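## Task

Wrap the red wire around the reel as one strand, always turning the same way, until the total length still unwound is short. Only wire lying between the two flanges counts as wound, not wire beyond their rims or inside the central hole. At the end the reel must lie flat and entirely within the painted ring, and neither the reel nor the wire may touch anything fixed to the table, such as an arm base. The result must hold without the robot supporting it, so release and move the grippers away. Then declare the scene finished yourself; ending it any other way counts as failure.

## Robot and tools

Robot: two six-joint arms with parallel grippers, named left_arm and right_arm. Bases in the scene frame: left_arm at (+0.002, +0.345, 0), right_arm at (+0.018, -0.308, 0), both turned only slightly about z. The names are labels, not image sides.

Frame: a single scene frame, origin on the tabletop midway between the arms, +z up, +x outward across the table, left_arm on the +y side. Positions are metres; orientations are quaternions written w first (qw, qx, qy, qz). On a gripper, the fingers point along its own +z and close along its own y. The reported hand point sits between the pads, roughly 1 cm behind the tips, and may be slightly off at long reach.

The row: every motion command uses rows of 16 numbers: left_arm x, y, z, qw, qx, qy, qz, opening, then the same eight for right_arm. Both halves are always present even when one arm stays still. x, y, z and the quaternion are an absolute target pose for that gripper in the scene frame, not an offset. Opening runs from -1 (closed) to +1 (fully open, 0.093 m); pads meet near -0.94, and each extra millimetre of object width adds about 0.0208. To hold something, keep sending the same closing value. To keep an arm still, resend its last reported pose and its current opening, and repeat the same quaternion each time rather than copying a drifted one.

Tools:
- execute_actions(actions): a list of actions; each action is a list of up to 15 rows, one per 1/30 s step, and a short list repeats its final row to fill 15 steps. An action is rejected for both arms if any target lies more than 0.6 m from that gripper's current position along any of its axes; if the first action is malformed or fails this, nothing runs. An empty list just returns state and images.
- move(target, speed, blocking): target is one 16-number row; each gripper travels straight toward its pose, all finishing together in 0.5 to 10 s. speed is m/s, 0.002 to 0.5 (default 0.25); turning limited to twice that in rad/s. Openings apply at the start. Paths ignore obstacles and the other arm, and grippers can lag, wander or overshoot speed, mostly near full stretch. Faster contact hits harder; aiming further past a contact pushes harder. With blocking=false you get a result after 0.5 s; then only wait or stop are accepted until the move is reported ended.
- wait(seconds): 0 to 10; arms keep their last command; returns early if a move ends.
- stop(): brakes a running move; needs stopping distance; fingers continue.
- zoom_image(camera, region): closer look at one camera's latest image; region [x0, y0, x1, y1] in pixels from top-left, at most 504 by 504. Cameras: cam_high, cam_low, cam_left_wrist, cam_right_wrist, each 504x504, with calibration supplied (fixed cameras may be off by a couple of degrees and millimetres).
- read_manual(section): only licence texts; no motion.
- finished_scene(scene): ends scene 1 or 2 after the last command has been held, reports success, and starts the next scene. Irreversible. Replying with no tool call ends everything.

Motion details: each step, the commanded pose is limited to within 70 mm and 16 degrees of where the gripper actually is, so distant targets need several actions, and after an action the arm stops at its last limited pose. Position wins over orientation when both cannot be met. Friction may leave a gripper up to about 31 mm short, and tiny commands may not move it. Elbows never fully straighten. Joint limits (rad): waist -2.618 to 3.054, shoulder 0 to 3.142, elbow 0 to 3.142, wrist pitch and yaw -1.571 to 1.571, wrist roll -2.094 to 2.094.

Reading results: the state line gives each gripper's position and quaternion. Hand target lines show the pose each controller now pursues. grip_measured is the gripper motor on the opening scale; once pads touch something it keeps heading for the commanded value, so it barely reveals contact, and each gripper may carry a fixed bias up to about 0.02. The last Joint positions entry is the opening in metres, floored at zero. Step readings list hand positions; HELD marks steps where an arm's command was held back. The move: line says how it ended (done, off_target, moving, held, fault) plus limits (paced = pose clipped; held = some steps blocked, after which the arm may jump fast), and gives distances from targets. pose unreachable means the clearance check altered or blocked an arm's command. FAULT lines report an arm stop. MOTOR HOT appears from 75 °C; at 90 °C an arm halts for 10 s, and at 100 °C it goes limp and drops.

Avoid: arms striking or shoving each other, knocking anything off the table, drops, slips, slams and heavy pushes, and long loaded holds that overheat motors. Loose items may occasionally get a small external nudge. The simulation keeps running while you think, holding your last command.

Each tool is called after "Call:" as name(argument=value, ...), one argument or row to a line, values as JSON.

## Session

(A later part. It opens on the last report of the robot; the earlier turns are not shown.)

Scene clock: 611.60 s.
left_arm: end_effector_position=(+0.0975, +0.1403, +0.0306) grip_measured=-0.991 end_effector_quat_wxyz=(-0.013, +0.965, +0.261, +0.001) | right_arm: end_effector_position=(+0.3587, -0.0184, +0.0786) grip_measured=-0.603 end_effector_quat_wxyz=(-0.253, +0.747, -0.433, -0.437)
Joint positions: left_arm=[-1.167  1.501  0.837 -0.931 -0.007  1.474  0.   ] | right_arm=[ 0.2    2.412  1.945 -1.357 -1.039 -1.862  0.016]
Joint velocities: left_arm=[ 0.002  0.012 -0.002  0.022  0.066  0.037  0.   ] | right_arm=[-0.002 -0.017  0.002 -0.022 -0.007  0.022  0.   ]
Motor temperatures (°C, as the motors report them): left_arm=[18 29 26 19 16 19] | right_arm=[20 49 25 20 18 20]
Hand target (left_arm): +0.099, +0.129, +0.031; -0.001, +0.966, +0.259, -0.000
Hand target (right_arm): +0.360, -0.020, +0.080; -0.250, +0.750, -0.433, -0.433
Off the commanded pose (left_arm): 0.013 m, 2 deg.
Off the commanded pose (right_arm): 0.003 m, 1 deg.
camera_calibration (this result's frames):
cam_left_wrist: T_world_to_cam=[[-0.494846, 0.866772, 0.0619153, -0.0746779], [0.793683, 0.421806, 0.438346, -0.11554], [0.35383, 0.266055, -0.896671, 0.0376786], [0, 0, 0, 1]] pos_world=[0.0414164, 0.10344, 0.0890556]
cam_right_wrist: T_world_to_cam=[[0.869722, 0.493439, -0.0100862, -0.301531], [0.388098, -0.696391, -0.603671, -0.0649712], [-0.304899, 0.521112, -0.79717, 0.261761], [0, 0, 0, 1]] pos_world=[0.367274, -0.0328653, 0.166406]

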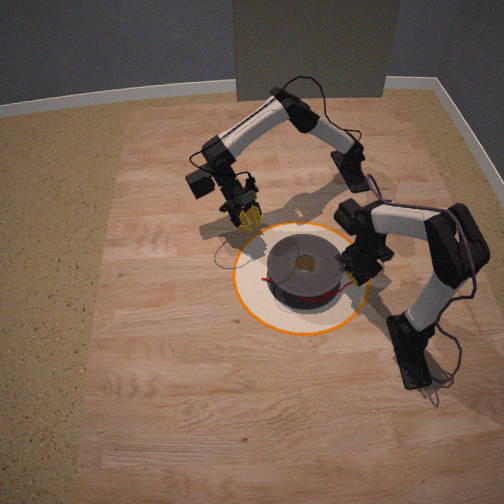

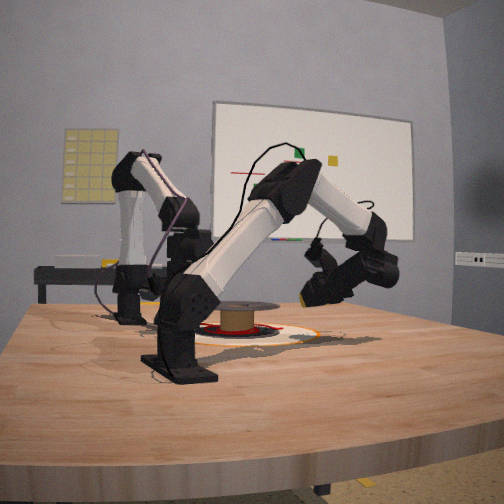

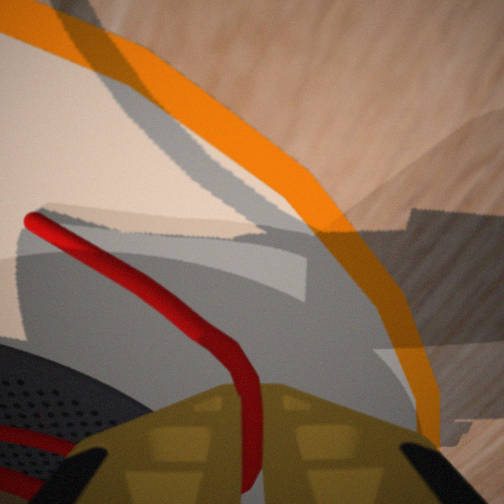

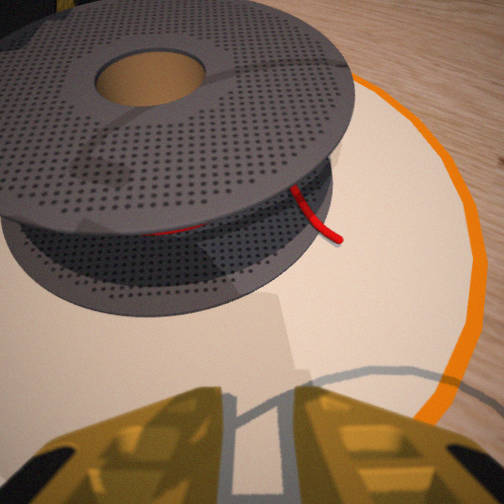

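Call:
move(
  target=[0.103,0.135,0.013,0,0.9659,0.2588,0,-1, 0.25,-0.06,0.13,0,-0.7071,0.7071,0,0.2],
  speed=0.1,
)

Call:
move(
  target=[0.103,0.135,0.013,0,0.9659,0.2588,0,0.3, 0.17,-0.07,0.13,0,-0.7071,0.7071,0,0.2],
  speed=0.1,
)

Call:
move(
  target=[0.103,0.135,0.12,0,0.9659,0.2588,0,0.3, 0.17,-0.07,0.13,0,-0.7071,0.7071,0,0.2],
  speed=0.15,
)

Scene clock: 624.77 s.
left_arm: end_effector_position=(+0.1021, +0.1332, +0.0229) grip_measured=-0.991 end_effector_quat_wxyz=(+0.006, +0.966, +0.257, +0.004) | right_arm: end_effector_position=(+0.2492, -0.0634, +0.1211) grip_measured=+0.197 end_effector_quat_wxyz=(-0.014, -0.709, +0.705, -0.000)
Joint positions: left_arm=[-1.162  1.512  0.813 -0.859 -0.006  1.488  0.   ] | right_arm=[ 0.64   1.843  1.586 -1.342 -0.001 -0.761  0.055]
Joint velocities: left_arm=[ 0.002  0.002 -0.002  0.022  0.037 -0.051  0.   ] | right_arm=[-0.002  0.007 -0.007  0.007 -0.081  0.007 -0.   ]
Motor temperatures (°C, as the motors report them): left_arm=[18 27 26 19 16 19] | right_arm=[20 49 25 20 18 20]
Hand target (left_arm): +0.103, +0.135, +0.014; -0.000, +0.966, +0.259, -0.000
Hand target (right_arm): +0.250, -0.062, +0.129; +0.007, +0.710, -0.705, +0.007
Off the commanded pose (left_arm): 0.010 m, 1 deg.
Off the commanded pose (right_arm): 0.010 m, 2 deg.
move: done
camera_calibration (this result's frames):
cam_left_wrist: T_world_to_cam=[[-0.48855, 0.872204, 0.0240591, -0.0662869], [0.790289, 0.430644, 0.435877, -0.113648], [0.369813, 0.231961, -0.899685, 0.0339829], [0, 0, 0, 1]] pos_world=[0.0448629, 0.0988747, 0.0817052]
cam_right_wrist: T_world_to_cam=[[0.999757, -0.0059923, -0.021231, -0.246405], [0.00341197, -0.90882, 0.417175, -0.0694074], [-0.021795, -0.417146, -0.908578, 0.16917], [0, 0, 0, 1]] pos_world=[0.250269, 0.00601324, 0.177428]

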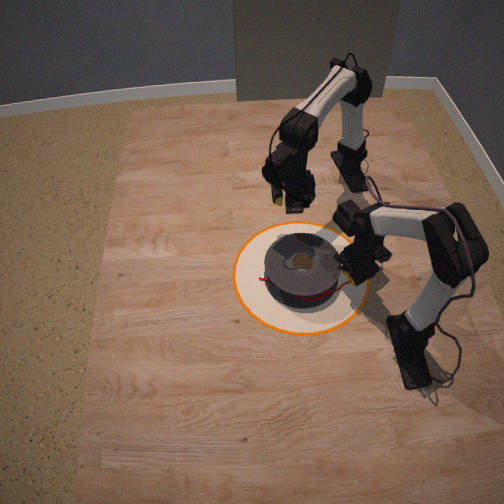

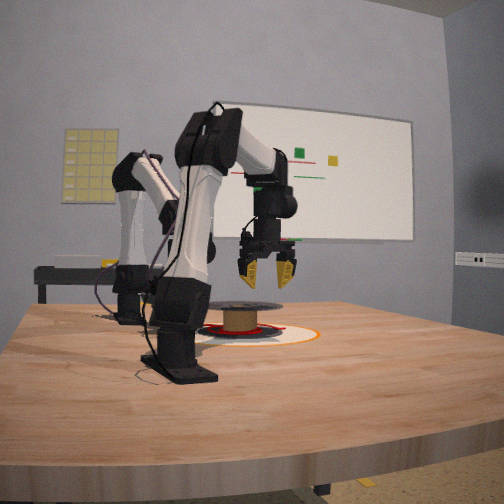

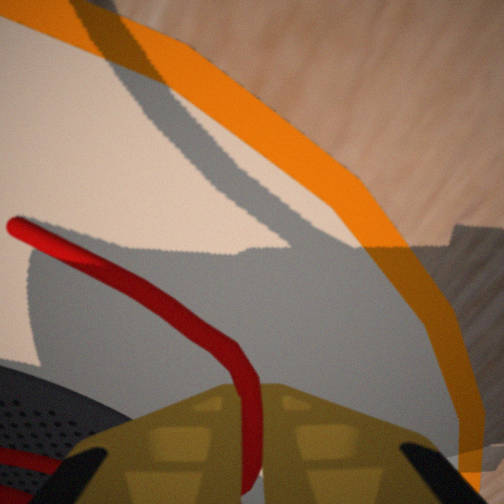

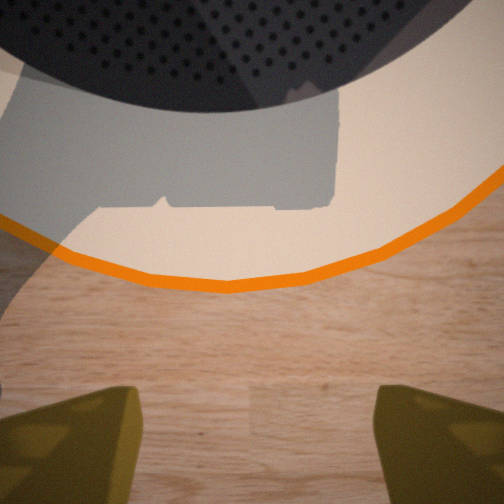

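Scene clock: 626.03 s.
left_arm: end_effector_position=(+0.1034, +0.1305, +0.0230) grip_measured=+0.298 end_effector_quat_wxyz=(+0.012, +0.967, +0.256, +0.005) | right_arm: end_effector_position=(+0.1728, -0.0694, +0.1327) grip_measured=+0.197 end_effector_quat_wxyz=(-0.005, -0.707, +0.707, -0.001)
Joint positions: left_arm=[-1.162  1.512  0.813 -0.846 -0.006  1.49   0.059] | right_arm=[ 0.822  1.625  1.377 -1.332 -0.001 -0.574  0.055]
Joint velocities: left_arm=[-0.002 -0.007  0.007  0.022 -0.022  0.007 -0.   ] | right_arm=[-0.012  0.002  0.007  0.022 -0.007 -0.022  0.001]
Motor temperatures (°C, as the motors report them): left_arm=[18 27 26 19 16 19] | right_arm=[20 49 25 20 18 20]
Hand target (left_arm): +0.103, +0.135, +0.014; -0.000, +0.966, +0.259, +0.000
Hand target (right_arm): +0.171, -0.071, +0.131; +0.001, +0.707, -0.707, +0.004
Off the commanded pose (left_arm): 0.011 m, 2 deg.
Off the commanded pose (right_arm): 0.004 m, 1 deg.
move: off_target (left_arm)
camera_calibration (this result's frames):
cam_left_wrist: T_world_to_cam=[[-0.487314, 0.873151, 0.0115138, -0.0632095], [0.788621, 0.434398, 0.435173, -0.113804], [0.37497, 0.221146, -0.900273, 0.0350914], [0, 0, 0, 1]] pos_world=[0.0457869, 0.0968672, 0.0818438]
cam_right_wrist: T_world_to_cam=[[0.999919, -0.0107474, -0.0068712, -0.172097], [-0.00703662, -0.914008, 0.405635, -0.0764209], [-0.0106399, -0.405554, -0.914009, 0.17512], [0, 0, 0, 1]] pos_world=[0.173409, -0.000678243, 0.189878]

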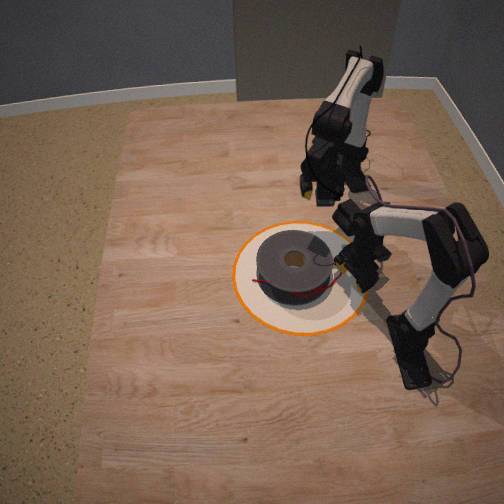

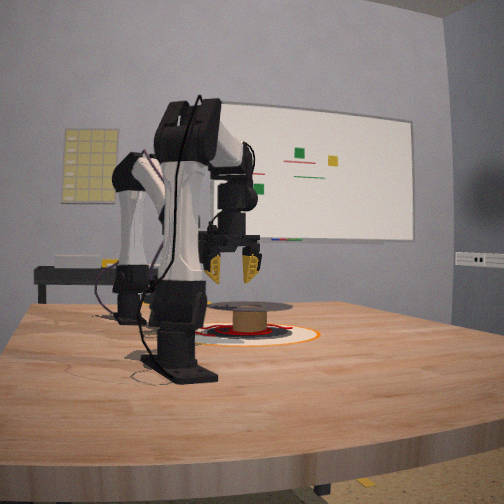

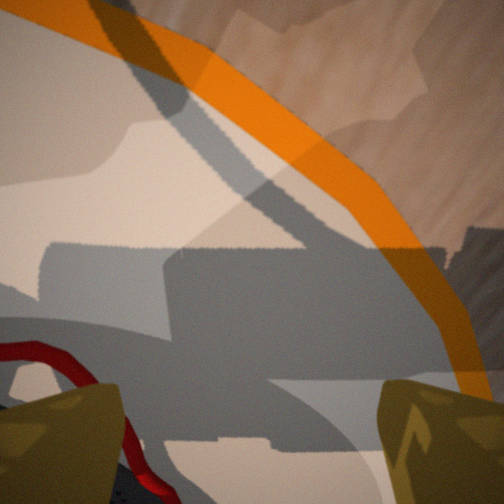

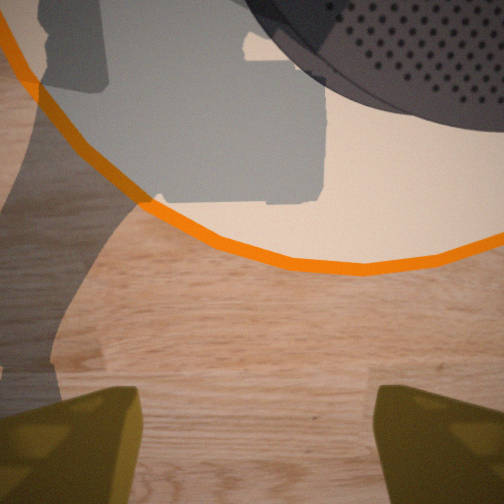

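Scene clock: 627.33 s.
left_arm: end_effector_position=(+0.1017, +0.1340, +0.1114) grip_measured=+0.298 end_effector_quat_wxyz=(-0.009, +0.967, +0.256, +0.002) | right_arm: end_effector_position=(+0.1735, -0.0684, +0.1327) grip_measured=+0.197 end_effector_quat_wxyz=(-0.002, -0.706, +0.708, -0.000)
Joint positions: left_arm=[-1.162  1.441  1.115 -1.263 -0.006  1.49   0.059] | right_arm=[ 0.822  1.625  1.377 -1.327 -0.001 -0.573  0.055]
Joint velocities: left_arm=[-0.012  0.002 -0.002  0.022 -0.066 -0.022 -0.   ] | right_arm=[ 0.007 -0.007 -0.012 -0.037  0.022 -0.022 -0.001]
Motor temperatures (°C, as the motors report them): left_arm=[18 27 26 19 16 19] | right_arm=[20 48 25 20 18 20]
Hand target (left_arm): +0.103, +0.135, +0.120; +0.000, +0.966, +0.259, +0.000
Hand target (right_arm): +0.170, -0.070, +0.130; +0.000, +0.707, -0.707, +0.000
Off the commanded pose (left_arm): 0.009 m, 1 deg.
Off the commanded pose (right_arm): 0.005 m, 0 deg.
move: done
camera_calibration (this result's frames):
cam_left_wrist: T_world_to_cam=[[-0.486379, 0.872048, 0.0544836, -0.0728722], [0.796737, 0.41705, 0.437354, -0.151255], [0.358671, 0.256129, -0.897637, 0.111192], [0, 0, 0, 1]] pos_world=[0.0451853, 0.0981494, 0.169932]
cam_right_wrist: T_world_to_cam=[[0.999911, -0.0126316, -0.00421265, -0.173221], [-0.00987454, -0.915669, 0.401812, -0.0746048], [-0.00893292, -0.401735, -0.915712, 0.175719], [0, 0, 0, 1]] pos_world=[0.174038, 0.0000913413, 0.190156]

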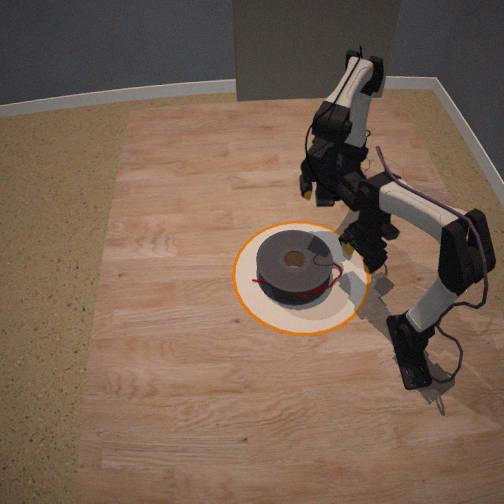

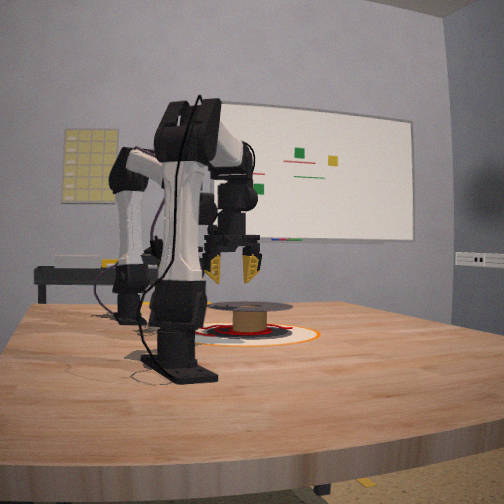

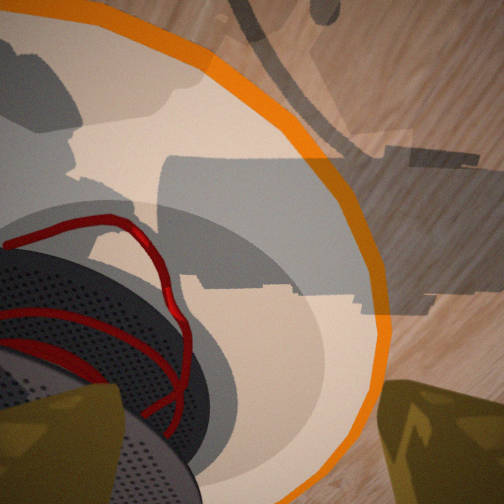

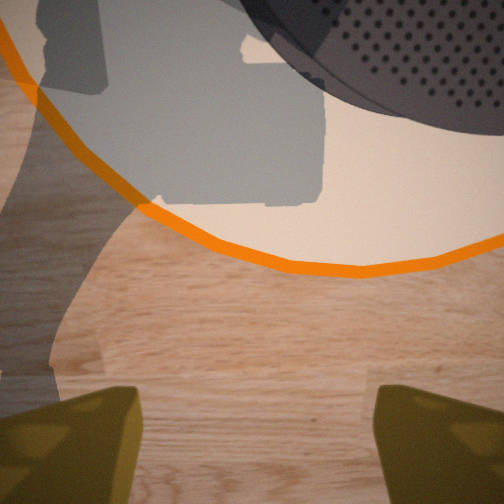

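Call:
zoom_image(
  camera="cam_high",
  region=[220, 200, 400, 350],
)

Call:
zoom_image(
  camera="cam_left_wrist",
  region=[0, 180, 260, 480],
)

Region (220, 200, 400, 350) of cam_high's 504x504 image, scaled by 2.800, with more detail than that image has.

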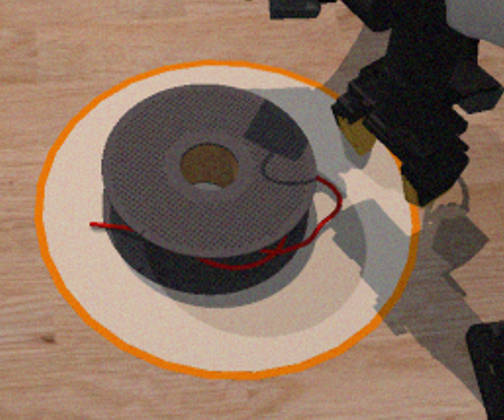

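Region (0, 180, 260, 480) of cam_left_wrist's 504x504 image, scaled by 1.680, with more detail than that image has; it fills the left 437 columns of this view, and the rest is white.

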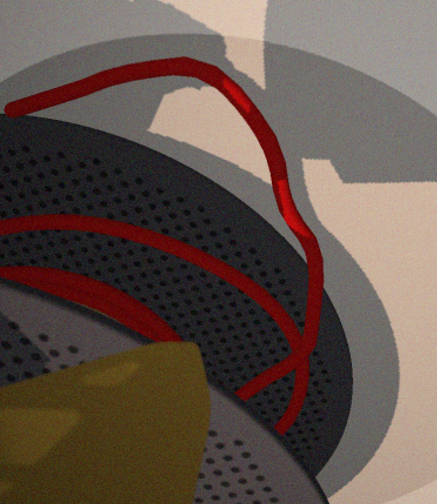

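Call:
move(
  target=[0.12,0.085,0.10,0.455,0.359,0.788,-0.207,0.0, 0.31,0.058,0.125,0,-0.5,0.866,0,1.0],
  speed=0.12,
)

Scene clock: 644.87 s.
left_arm: end_effector_position=(+0.1206, +0.0838, +0.1047) grip_measured=+0.002 end_effector_quat_wxyz=(+0.455, +0.364, +0.784, -0.214) | right_arm: end_effector_position=(+0.3057, +0.0607, +0.1241) grip_measured=+0.990 end_effector_quat_wxyz=(+0.024, -0.507, +0.862, +0.010)
Joint positions: left_arm=[-1.435  0.884  0.283  0.018 -0.458 -0.29   0.045] | right_arm=[ 0.735  2.394  2.447 -1.573 -0.001 -0.155  0.093]
Joint velocities: left_arm=[ 0.002 -0.002 -0.002 -0.007 -0.022  0.007  0.   ] | right_arm=[ 0.012 -0.002 -0.012 -0.022 -0.022  0.007 -0.001]
Motor temperatures (°C, as the motors report them): left_arm=[18 27 27 20 16 19] | right_arm=[20 45 25 20 18 20]
Hand target (left_arm): +0.120, +0.084, +0.098; +0.454, +0.364, +0.786, -0.208
Hand target (right_arm): +0.309, +0.058, +0.121; +0.019, -0.500, +0.866, +0.009
Off the commanded pose (left_arm): 0.005 m, 1 deg.
Off the commanded pose (right_arm): 0.005 m, 3 deg.
joint sent to its limit (right arm) — the command would take joint 4 (wrist pitch) past its lower limit, so that joint was sent only as far as its limit.
move: off_target (right_arm)
camera_calibration (this result's frames):
cam_left_wrist: T_world_to_cam=[[-0.788592, -0.614717, 0.0156808, 0.145528], [-0.51142, 0.64149, -0.571786, 0.102229], [0.341428, -0.458925, -0.820253, 0.165221], [0, 0, 0, 1]] pos_world=[0.110633, 0.0997039, 0.191694]
cam_right_wrist: T_world_to_cam=[[0.868902, -0.494953, 0.00558106, -0.235717], [-0.465124, -0.812574, 0.351259, 0.18755], [-0.169322, -0.307805, -0.936262, 0.26677], [0, 0, 0, 1]] pos_world=[0.337219, 0.117843, 0.185203]

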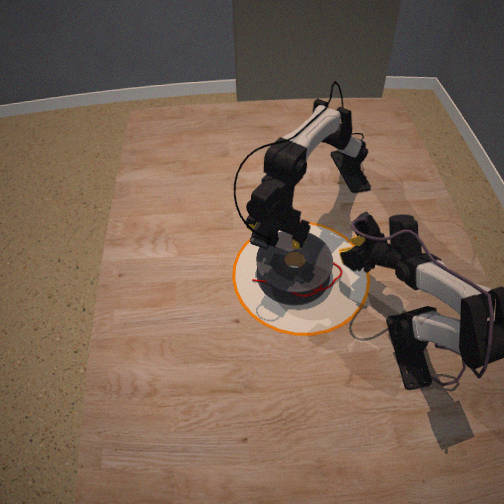

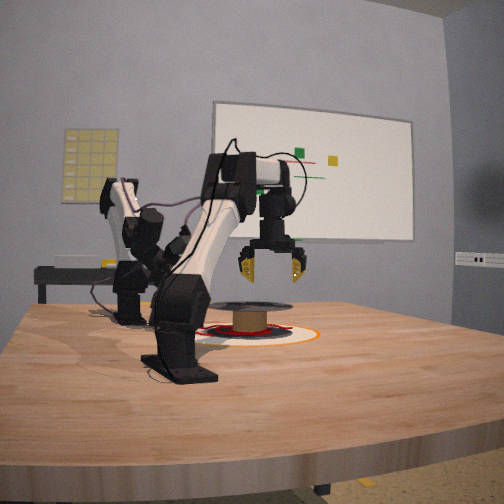

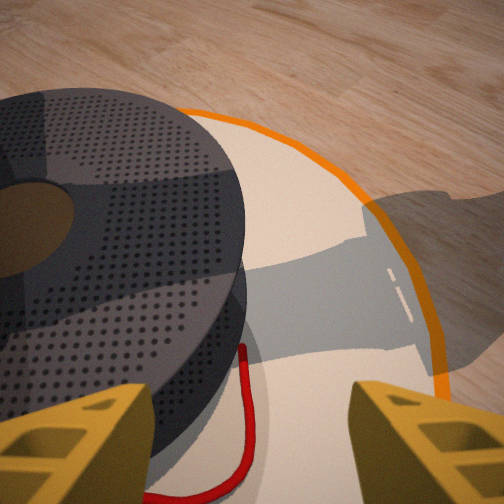

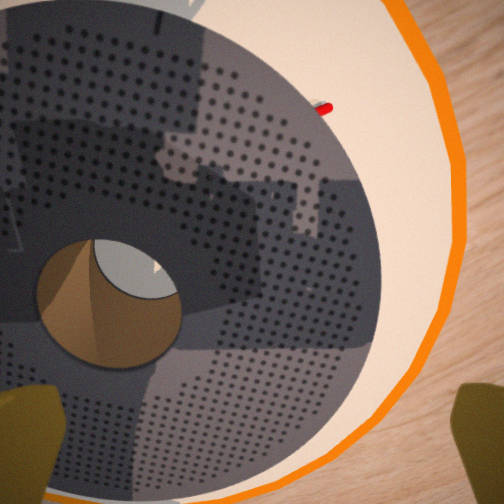

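Call:
move(
  target=[0.12,0.085,0.10,0.455,0.359,0.788,-0.207,0.0, 0.2935,0.031,0.11,0,-0.2588,0.9659,0,1.0],
  speed=0.1,
)

Scene clock: 651.07 s.
left_arm: end_effector_position=(+0.1207, +0.0840, +0.1056) grip_measured=+0.002 end_effector_quat_wxyz=(+0.457, +0.357, +0.786, -0.215) | right_arm: end_effector_position=(+0.2902, +0.0337, +0.1087) grip_measured=+0.990 end_effector_quat_wxyz=(-0.006, -0.267, +0.964, -0.004)
Joint positions: left_arm=[-1.443  0.884  0.283  0.019 -0.474 -0.305  0.045] | right_arm=[ 0.725  2.271  2.173 -1.486 -0.001  0.358  0.093]
Joint velocities: left_arm=[-0.017 -0.007  0.012 -0.066 -0.007  0.007  0.   ] | right_arm=[ 0.002 -0.007  0.002  0.037  0.037  0.022 -0.001]
Motor temperatures (°C, as the motors report them): left_arm=[18 26 27 21 16 19] | right_arm=[20 46 25 20 18 20]
Hand target (left_arm): +0.120, +0.085, +0.100; +0.455, +0.359, +0.788, -0.207
Hand target (right_arm): +0.293, +0.031, +0.111; -0.001, -0.259, +0.966, +0.000
Off the commanded pose (left_arm): 0.006 m, 1 deg.
Off the commanded pose (right_arm): 0.004 m, 1 deg.
move: done
camera_calibration (this result's frames):
cam_left_wrist: T_world_to_cam=[[-0.78091, -0.624267, 0.0216753, 0.144997], [-0.519986, 0.630451, -0.576321, 0.105049], [0.346113, -0.461326, -0.816936, 0.165302], [0, 0, 0, 1]] pos_world=[0.110641, 0.100546, 0.192441]
cam_right_wrist: T_world_to_cam=[[0.505952, -0.862556, 0.00303753, -0.117475], [-0.787287, -0.460356, 0.410184, 0.238981], [-0.352409, -0.209925, -0.911998, 0.288641], [0, 0, 0, 1]] pos_world=[0.349303, 0.0692811, 0.16557]

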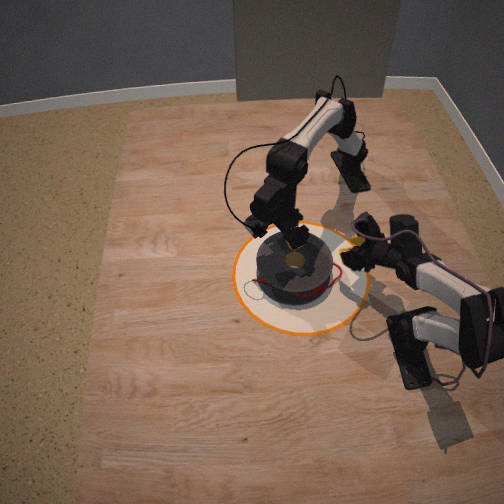

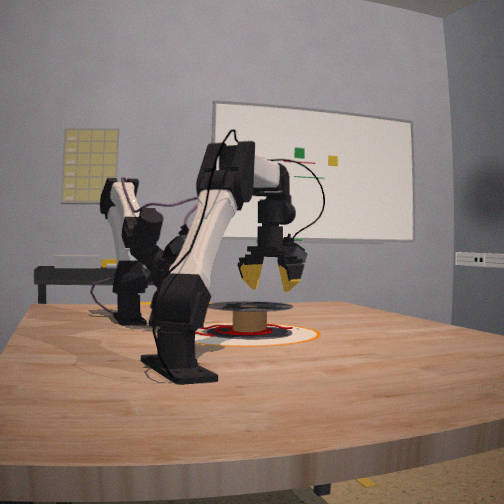

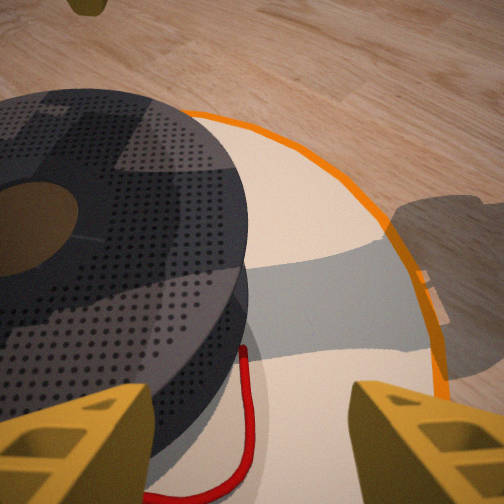

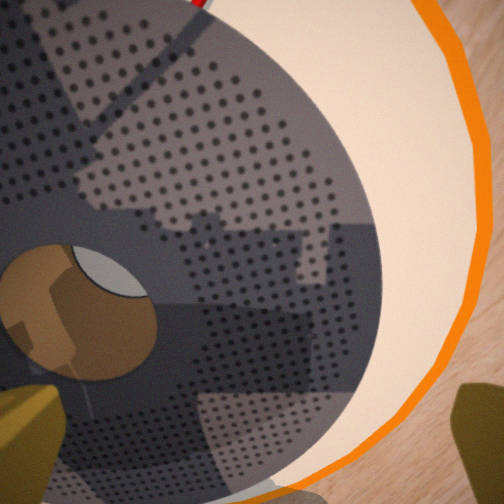

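Call:
move(
  target=[0.12,0.085,0.10,0.455,0.359,0.788,-0.207,0.0, 0.297,0.027,0.045,0,-0.2588,0.9659,0,1.0],
  speed=0.07,
)

Scene clock: 652.93 s.
left_arm: end_effector_position=(+0.1207, +0.0841, +0.1056) grip_measured=+0.002 end_effector_quat_wxyz=(+0.457, +0.357, +0.786, -0.215) | right_arm: end_effector_position=(+0.2927, +0.0284, +0.0434) grip_measured=+0.990 end_effector_quat_wxyz=(-0.007, -0.261, +0.965, -0.005)
Joint positions: left_arm=[-1.443  0.884  0.283  0.019 -0.474 -0.305  0.045] | right_arm=[ 0.713  2.259  1.894 -1.221 -0.001  0.358  0.093]
Joint velocities: left_arm=[-0.017 -0.007 -0.007  0.007 -0.066  0.066 -0.   ] | right_arm=[-0.007 -0.002 -0.002 -0.022 -0.081 -0.022  0.   ]
Motor temperatures (°C, as the motors report them): left_arm=[18 26 27 22 16 19] | right_arm=[20 46 25 20 18 20]
Hand target (left_arm): +0.120, +0.085, +0.100; +0.455, +0.359, +0.788, -0.207
Hand target (right_arm): +0.296, +0.026, +0.045; -0.000, -0.259, +0.966, +0.000
Off the commanded pose (left_arm): 0.006 m, 1 deg.
Off the commanded pose (right_arm): 0.005 m, 1 deg.
move: done
camera_calibration (this result's frames):
cam_left_wrist: T_world_to_cam=[[-0.780594, -0.624658, 0.0218259, 0.145037], [-0.520331, 0.630083, -0.576413, 0.105148], [0.346309, -0.461301, -0.816867, 0.165279], [0, 0, 0, 1]] pos_world=[0.110689, 0.10059, 0.192454]
cam_right_wrist: T_world_to_cam=[[0.495392, -0.86866, 0.00413576, -0.119943], [-0.792054, -0.449739, 0.412778, 0.266286], [-0.356703, -0.207763, -0.910822, 0.229966], [0, 0, 0, 1]] pos_world=[0.352361, 0.0633483, 0.100037]

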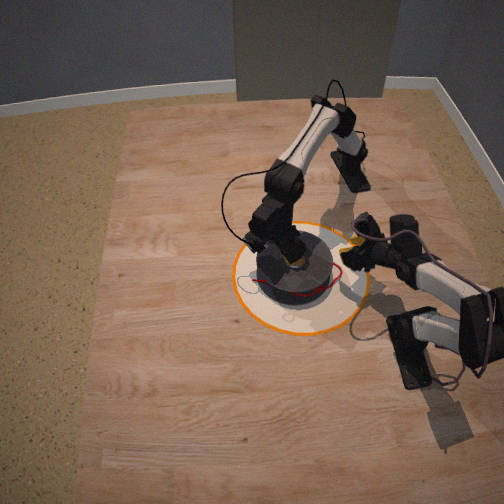

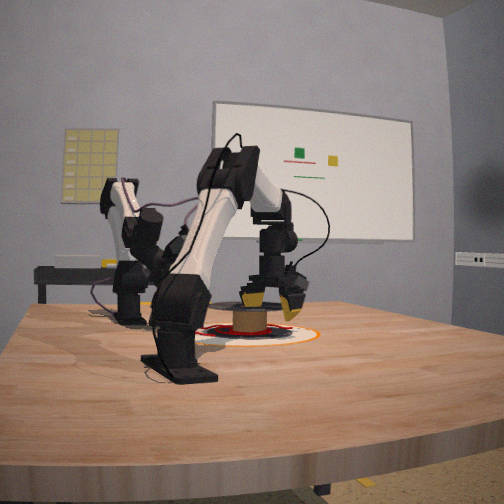

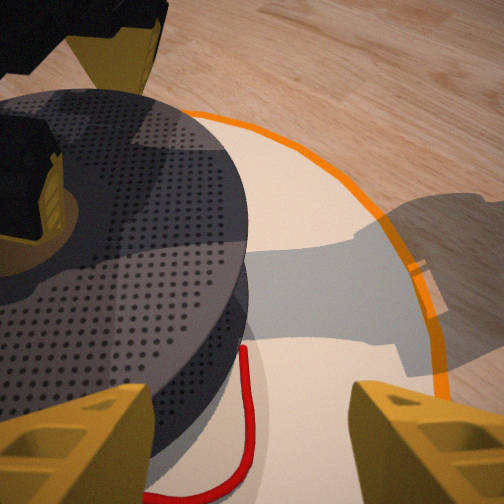

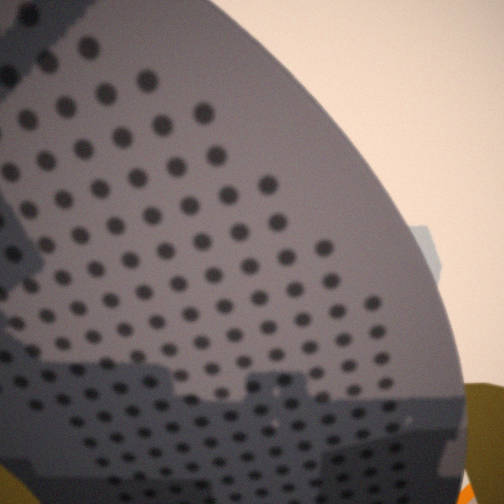

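Call:
move(
  target=[0.131,0.071,0.04,0.455,0.359,0.788,-0.207,-0.5, 0.297,0.027,0.045,0,-0.2588,0.9659,0,0.3],
  speed=0.07,
)

Scene clock: 656.17 s.
left_arm: end_effector_position=(+0.1304, +0.0678, +0.0491) grip_measured=-0.498 end_effector_quat_wxyz=(+0.460, +0.354, +0.786, -0.212) | right_arm: end_effector_position=(+0.2924, +0.0290, +0.0434) grip_measured=+0.460 end_effector_quat_wxyz=(-0.007, -0.262, +0.965, -0.003)
Joint positions: left_arm=[-1.41   1.296  0.163  0.56  -0.456 -0.284  0.021] | right_arm=[ 0.713  2.259  1.894 -1.22  -0.003  0.357  0.067]
Joint velocities: left_arm=[ 0.007  0.007  0.007  0.007  0.022  0.022 -0.   ] | right_arm=[-0.022 -0.002  0.002  0.022 -0.022 -0.066 -0.   ]
Motor temperatures (°C, as the motors report them): left_arm=[18 26 27 22 16 19] | right_arm=[20 47 25 20 18 20]
Hand target (left_arm): +0.130, +0.072, +0.041; +0.455, +0.359, +0.788, -0.207
Hand target (right_arm): +0.297, +0.027, +0.045; -0.000, -0.259, +0.966, -0.000
Off the commanded pose (left_arm): 0.010 m, 1 deg.
Off the commanded pose (right_arm): 0.005 m, 1 deg.
move: done
camera_calibration (this result's frames):
cam_left_wrist: T_world_to_cam=[[-0.775605, -0.630993, 0.0168573, 0.143694], [-0.522229, 0.626456, -0.578645, 0.0884732], [0.35456, -0.457603, -0.815406, 0.106817], [0, 0, 0, 1]] pos_world=[0.11978, 0.0841253, 0.135872]
cam_right_wrist: T_world_to_cam=[[0.496683, -0.867931, 0.00121509, -0.119541], [-0.790825, -0.451981, 0.412686, 0.26603], [-0.357634, -0.205935, -0.910872, 0.230202], [0, 0, 0, 1]] pos_world=[0.352085, 0.0638939, 0.100043]

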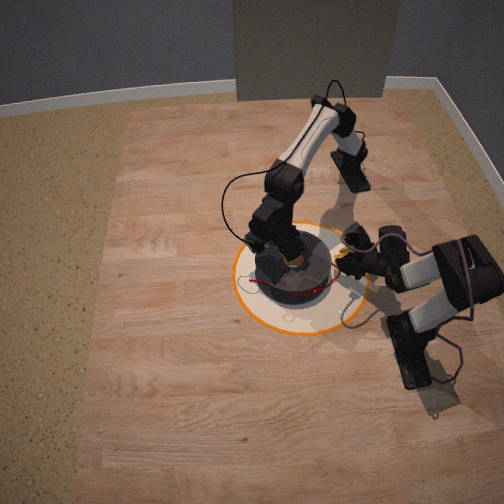

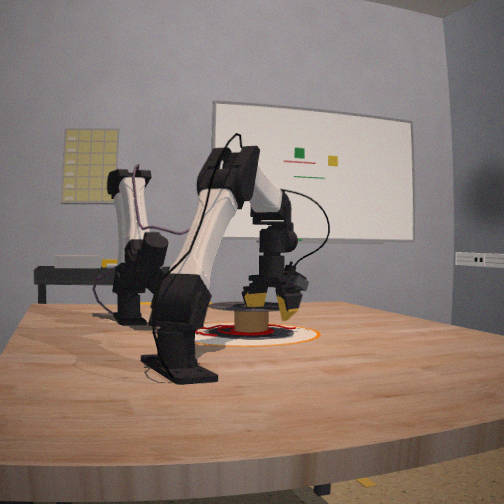

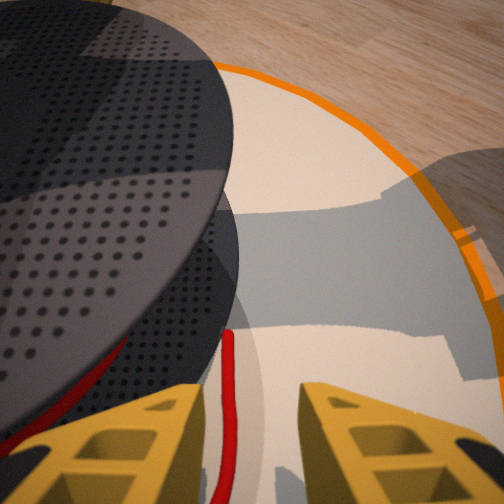

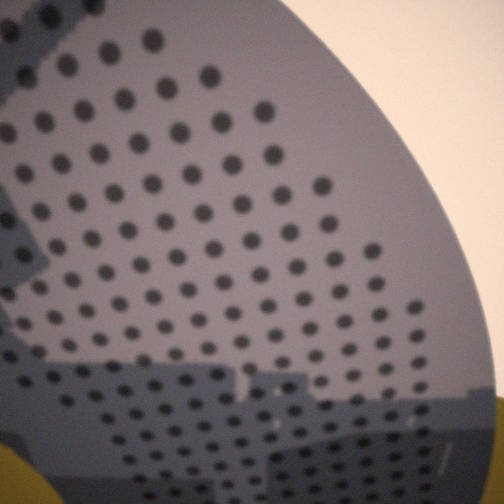

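Call:
move(
  target=[0.135,0.075,0.02,0.455,0.359,0.788,-0.207,-0.55, 0.297,0.027,0.045,0,-0.2588,0.9659,0,0.3],
  speed=0.04,
)

Scene clock: 658.30 s.
left_arm: end_effector_position=(+0.1352, +0.0706, +0.0275) grip_measured=-0.548 end_effector_quat_wxyz=(+0.460, +0.355, +0.786, -0.211) | right_arm: end_effector_position=(+0.2924, +0.0290, +0.0434) grip_measured=+0.460 end_effector_quat_wxyz=(-0.007, -0.262, +0.965, -0.003)
Joint positions: left_arm=[-1.38   1.476  0.115  0.795 -0.431 -0.266  0.019] | right_arm=[ 0.713  2.259  1.894 -1.22  -0.003  0.357  0.067]
Joint velocities: left_arm=[-0.012 -0.017  0.007  0.11   0.022 -0.022 -0.001] | right_arm=[-0.002  0.007 -0.002  0.007 -0.066 -0.007 -0.   ]
Motor temperatures (°C, as the motors report them): left_arm=[18 26 27 22 16 19] | right_arm=[20 47 25 20 18 20]
Hand target (left_arm): +0.135, +0.075, +0.021; +0.455, +0.359, +0.788, -0.207
Hand target (right_arm): +0.297, +0.027, +0.045; -0.000, -0.259, +0.966, -0.000
Off the commanded pose (left_arm): 0.009 m, 1 deg.
Off the commanded pose (right_arm): 0.005 m, 1 deg.
move: done
camera_calibration (this result's frames):
cam_left_wrist: T_world_to_cam=[[-0.775478, -0.631178, 0.0157509, 0.14954], [-0.522131, 0.627076, -0.578061, 0.0765831], [0.354982, -0.456498, -0.815842, 0.088671], [0, 0, 0, 1]] pos_world=[0.124475, 0.0868412, 0.114256]
cam_right_wrist: T_world_to_cam=[[0.496683, -0.867931, 0.00121509, -0.119541], [-0.790825, -0.451981, 0.412686, 0.26603], [-0.357634, -0.205935, -0.910872, 0.230202], [0, 0, 0, 1]] pos_world=[0.352085, 0.0638939, 0.100043]

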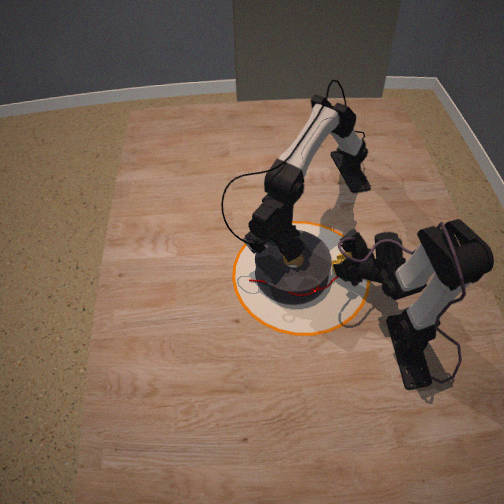

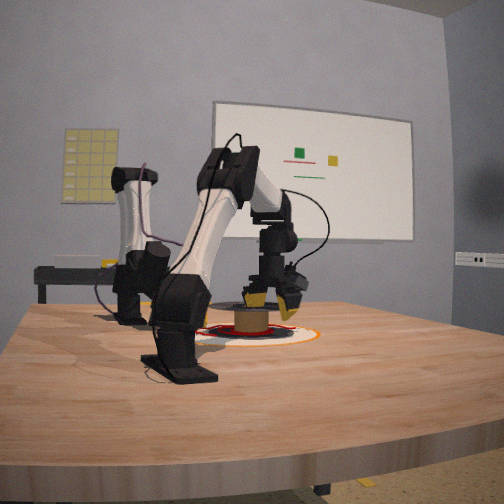

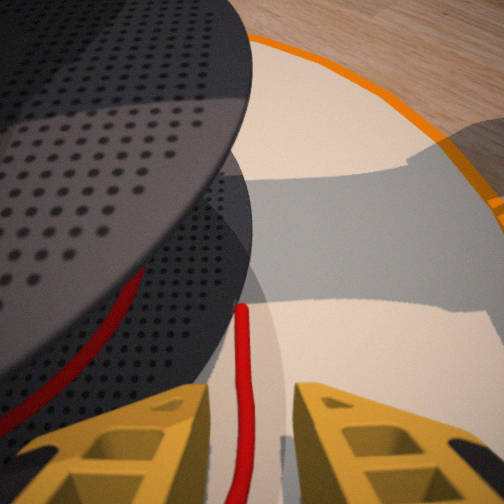

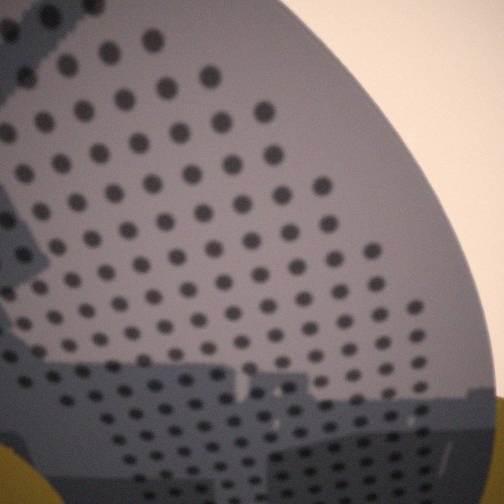

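Well centred. Descend to the table and close.

Call:
move(
  target=[0.135,0.074,0.0,0.455,0.359,0.788,-0.207,-0.55, 0.297,0.027,0.045,0,-0.2588,0.9659,0,0.3],
  speed=0.03,
)

Scene clock: 659.80 s.
left_arm: end_effector_position=(+0.1372, +0.0662, +0.0135) grip_measured=-0.548 end_effector_quat_wxyz=(+0.470, +0.348, +0.781, -0.218) | right_arm: end_effector_position=(+0.2925, +0.0291, +0.0434) grip_measured=+0.460 end_effector_quat_wxyz=(-0.007, -0.262, +0.965, -0.003)
Joint positions: left_arm=[-1.38   1.691  0.099  1.055 -0.438 -0.262  0.019] | right_arm=[ 0.713  2.259  1.894 -1.22  -0.003  0.357  0.067]
Joint velocities: left_arm=[-0.032  0.012  0.002  0.11   0.007 -0.037 -0.001] | right_arm=[-0.002  0.002  0.017 -0.037 -0.022  0.007  0.001]
Motor temperatures (°C, as the motors report them): left_arm=[18 26 27 23 16 19] | right_arm=[20 48 25 20 18 20]
Hand target (left_arm): +0.135, +0.074, +0.001; +0.455, +0.359, +0.788, -0.207
Hand target (right_arm): +0.297, +0.027, +0.045; -0.000, -0.259, +0.966, +0.000
Off the commanded pose (left_arm): 0.016 m, 3 deg.
Off the commanded pose (right_arm): 0.005 m, 1 deg.
move: off_target (left_arm)
camera_calibration (this result's frames):
cam_left_wrist: T_world_to_cam=[[-0.773245, -0.633699, 0.0227336, 0.148271], [-0.517542, 0.609983, -0.600059, 0.0731608], [0.36639, -0.475759, -0.799632, 0.0740495], [0, 0, 0, 1]] pos_world=[0.125383, 0.0845619, 0.0997425]
cam_right_wrist: T_world_to_cam=[[0.496683, -0.867931, 0.0010782, -0.119502], [-0.790924, -0.452103, 0.412362, 0.266156], [-0.357414, -0.205666, -0.91102, 0.230171], [0, 0, 0, 1]] pos_world=[0.35213, 0.0639488, 0.100066]

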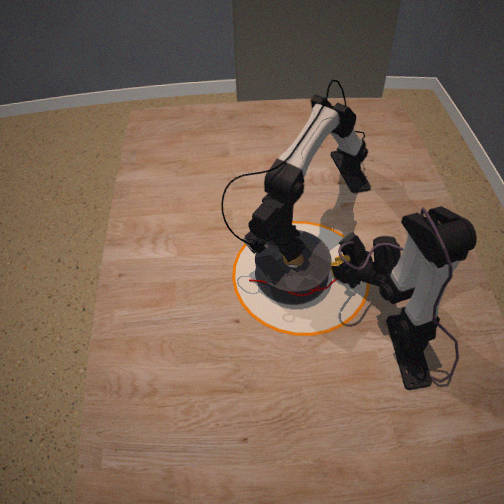

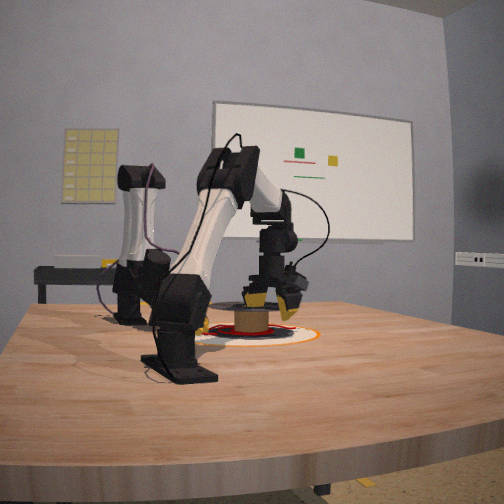

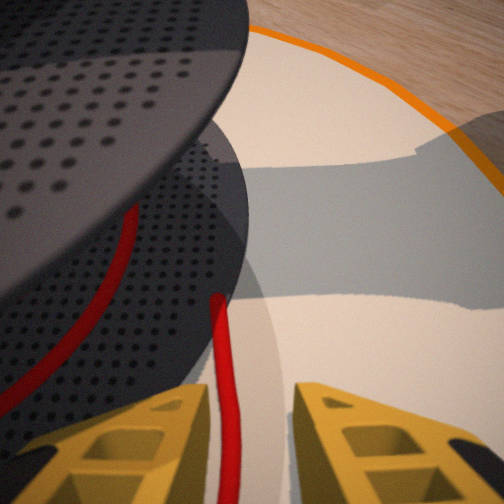

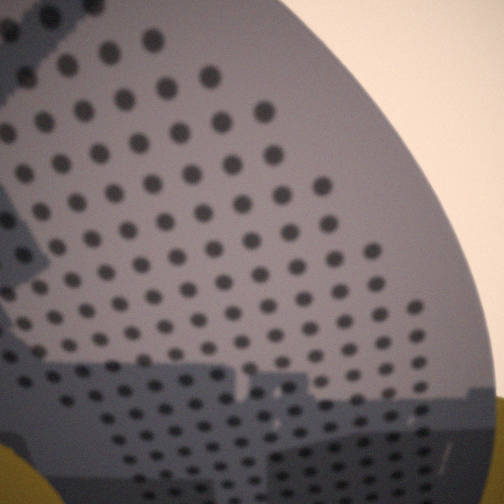

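Call:
move(
  target=[0.136,0.070,0.006,0.455,0.359,0.788,-0.207,-1, 0.297,0.027,0.045,0,-0.2588,0.9659,0,0.3],
  speed=0.03,
)

Scene clock: 661.03 s.
left_arm: end_effector_position=(+0.1388, +0.0672, +0.0139) grip_measured=-0.991 end_effector_quat_wxyz=(+0.473, +0.345, +0.782, -0.215) | right_arm: end_effector_position=(+0.2925, +0.0291, +0.0434) grip_measured=+0.460 end_effector_quat_wxyz=(-0.007, -0.262, +0.965, -0.003)
Joint positions: left_arm=[-1.378  1.692  0.098  1.058 -0.446 -0.261  0.   ] | right_arm=[ 0.713  2.259  1.894 -1.22  -0.003  0.357  0.067]
Joint velocities: left_arm=[ 0.007 -0.007  0.002 -0.066 -0.051  0.007  0.   ] | right_arm=[-0.017 -0.012 -0.007  0.022 -0.051 -0.051  0.   ]
Motor temperatures (°C, as the motors report them): left_arm=[18 26 27 23 16 19] | right_arm=[20 48 25 20 18 20]
Hand target (left_arm): +0.136, +0.070, +0.006; +0.456, +0.359, +0.788, -0.208
Hand target (right_arm): +0.297, +0.027, +0.045; -0.000, -0.259, +0.966, -0.000
Off the commanded pose (left_arm): 0.009 m, 3 deg.
Off the commanded pose (right_arm): 0.005 m, 1 deg.
move: off_target (left_arm)
camera_calibration (this result's frames):
cam_left_wrist: T_world_to_cam=[[-0.767762, -0.640461, 0.0187568, 0.149976], [-0.5199, 0.605593, -0.602463, 0.0742494], [0.374495, -0.4723, -0.797926, 0.0728878], [0, 0, 0, 1]] pos_world=[0.126452, 0.0855137, 0.100079]
cam_right_wrist: T_world_to_cam=[[0.496683, -0.867931, 0.0010782, -0.119502], [-0.790924, -0.452103, 0.412362, 0.266156], [-0.357414, -0.205666, -0.91102, 0.230171], [0, 0, 0, 1]] pos_world=[0.35213, 0.0639488, 0.100066]

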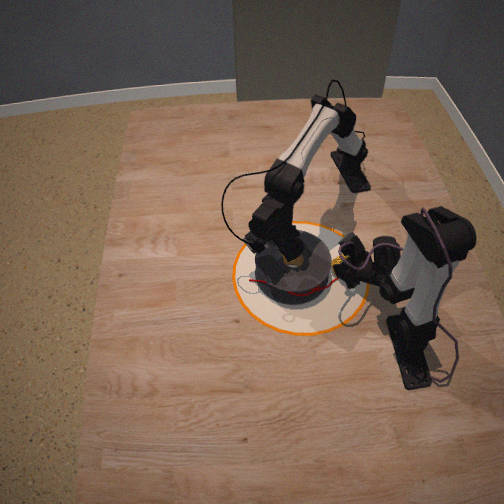

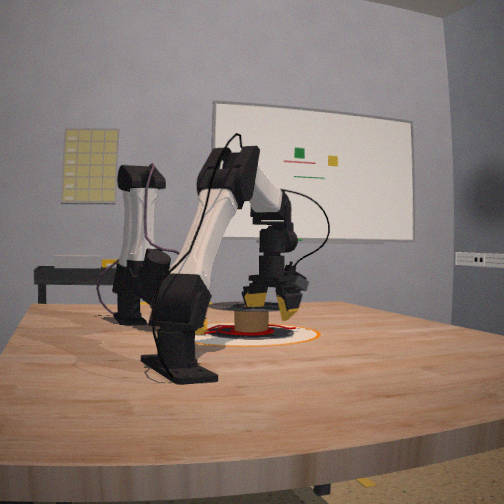

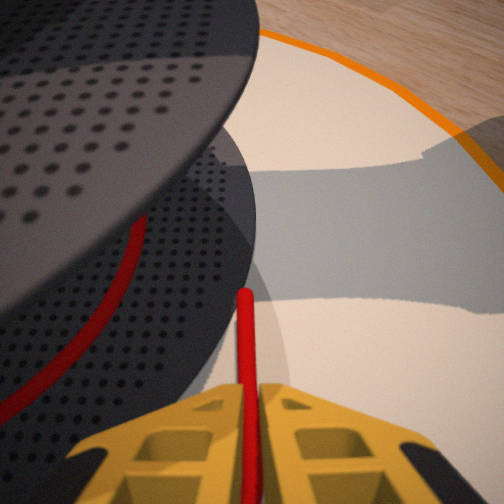

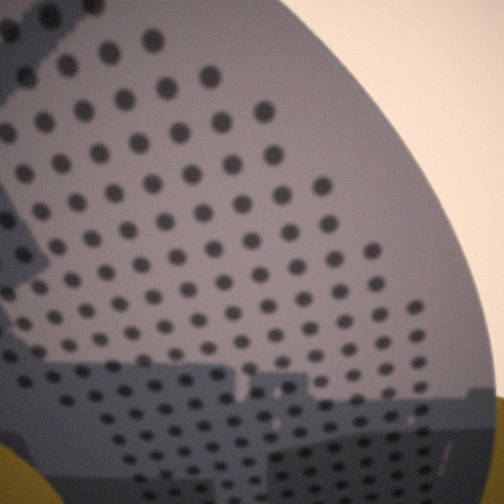

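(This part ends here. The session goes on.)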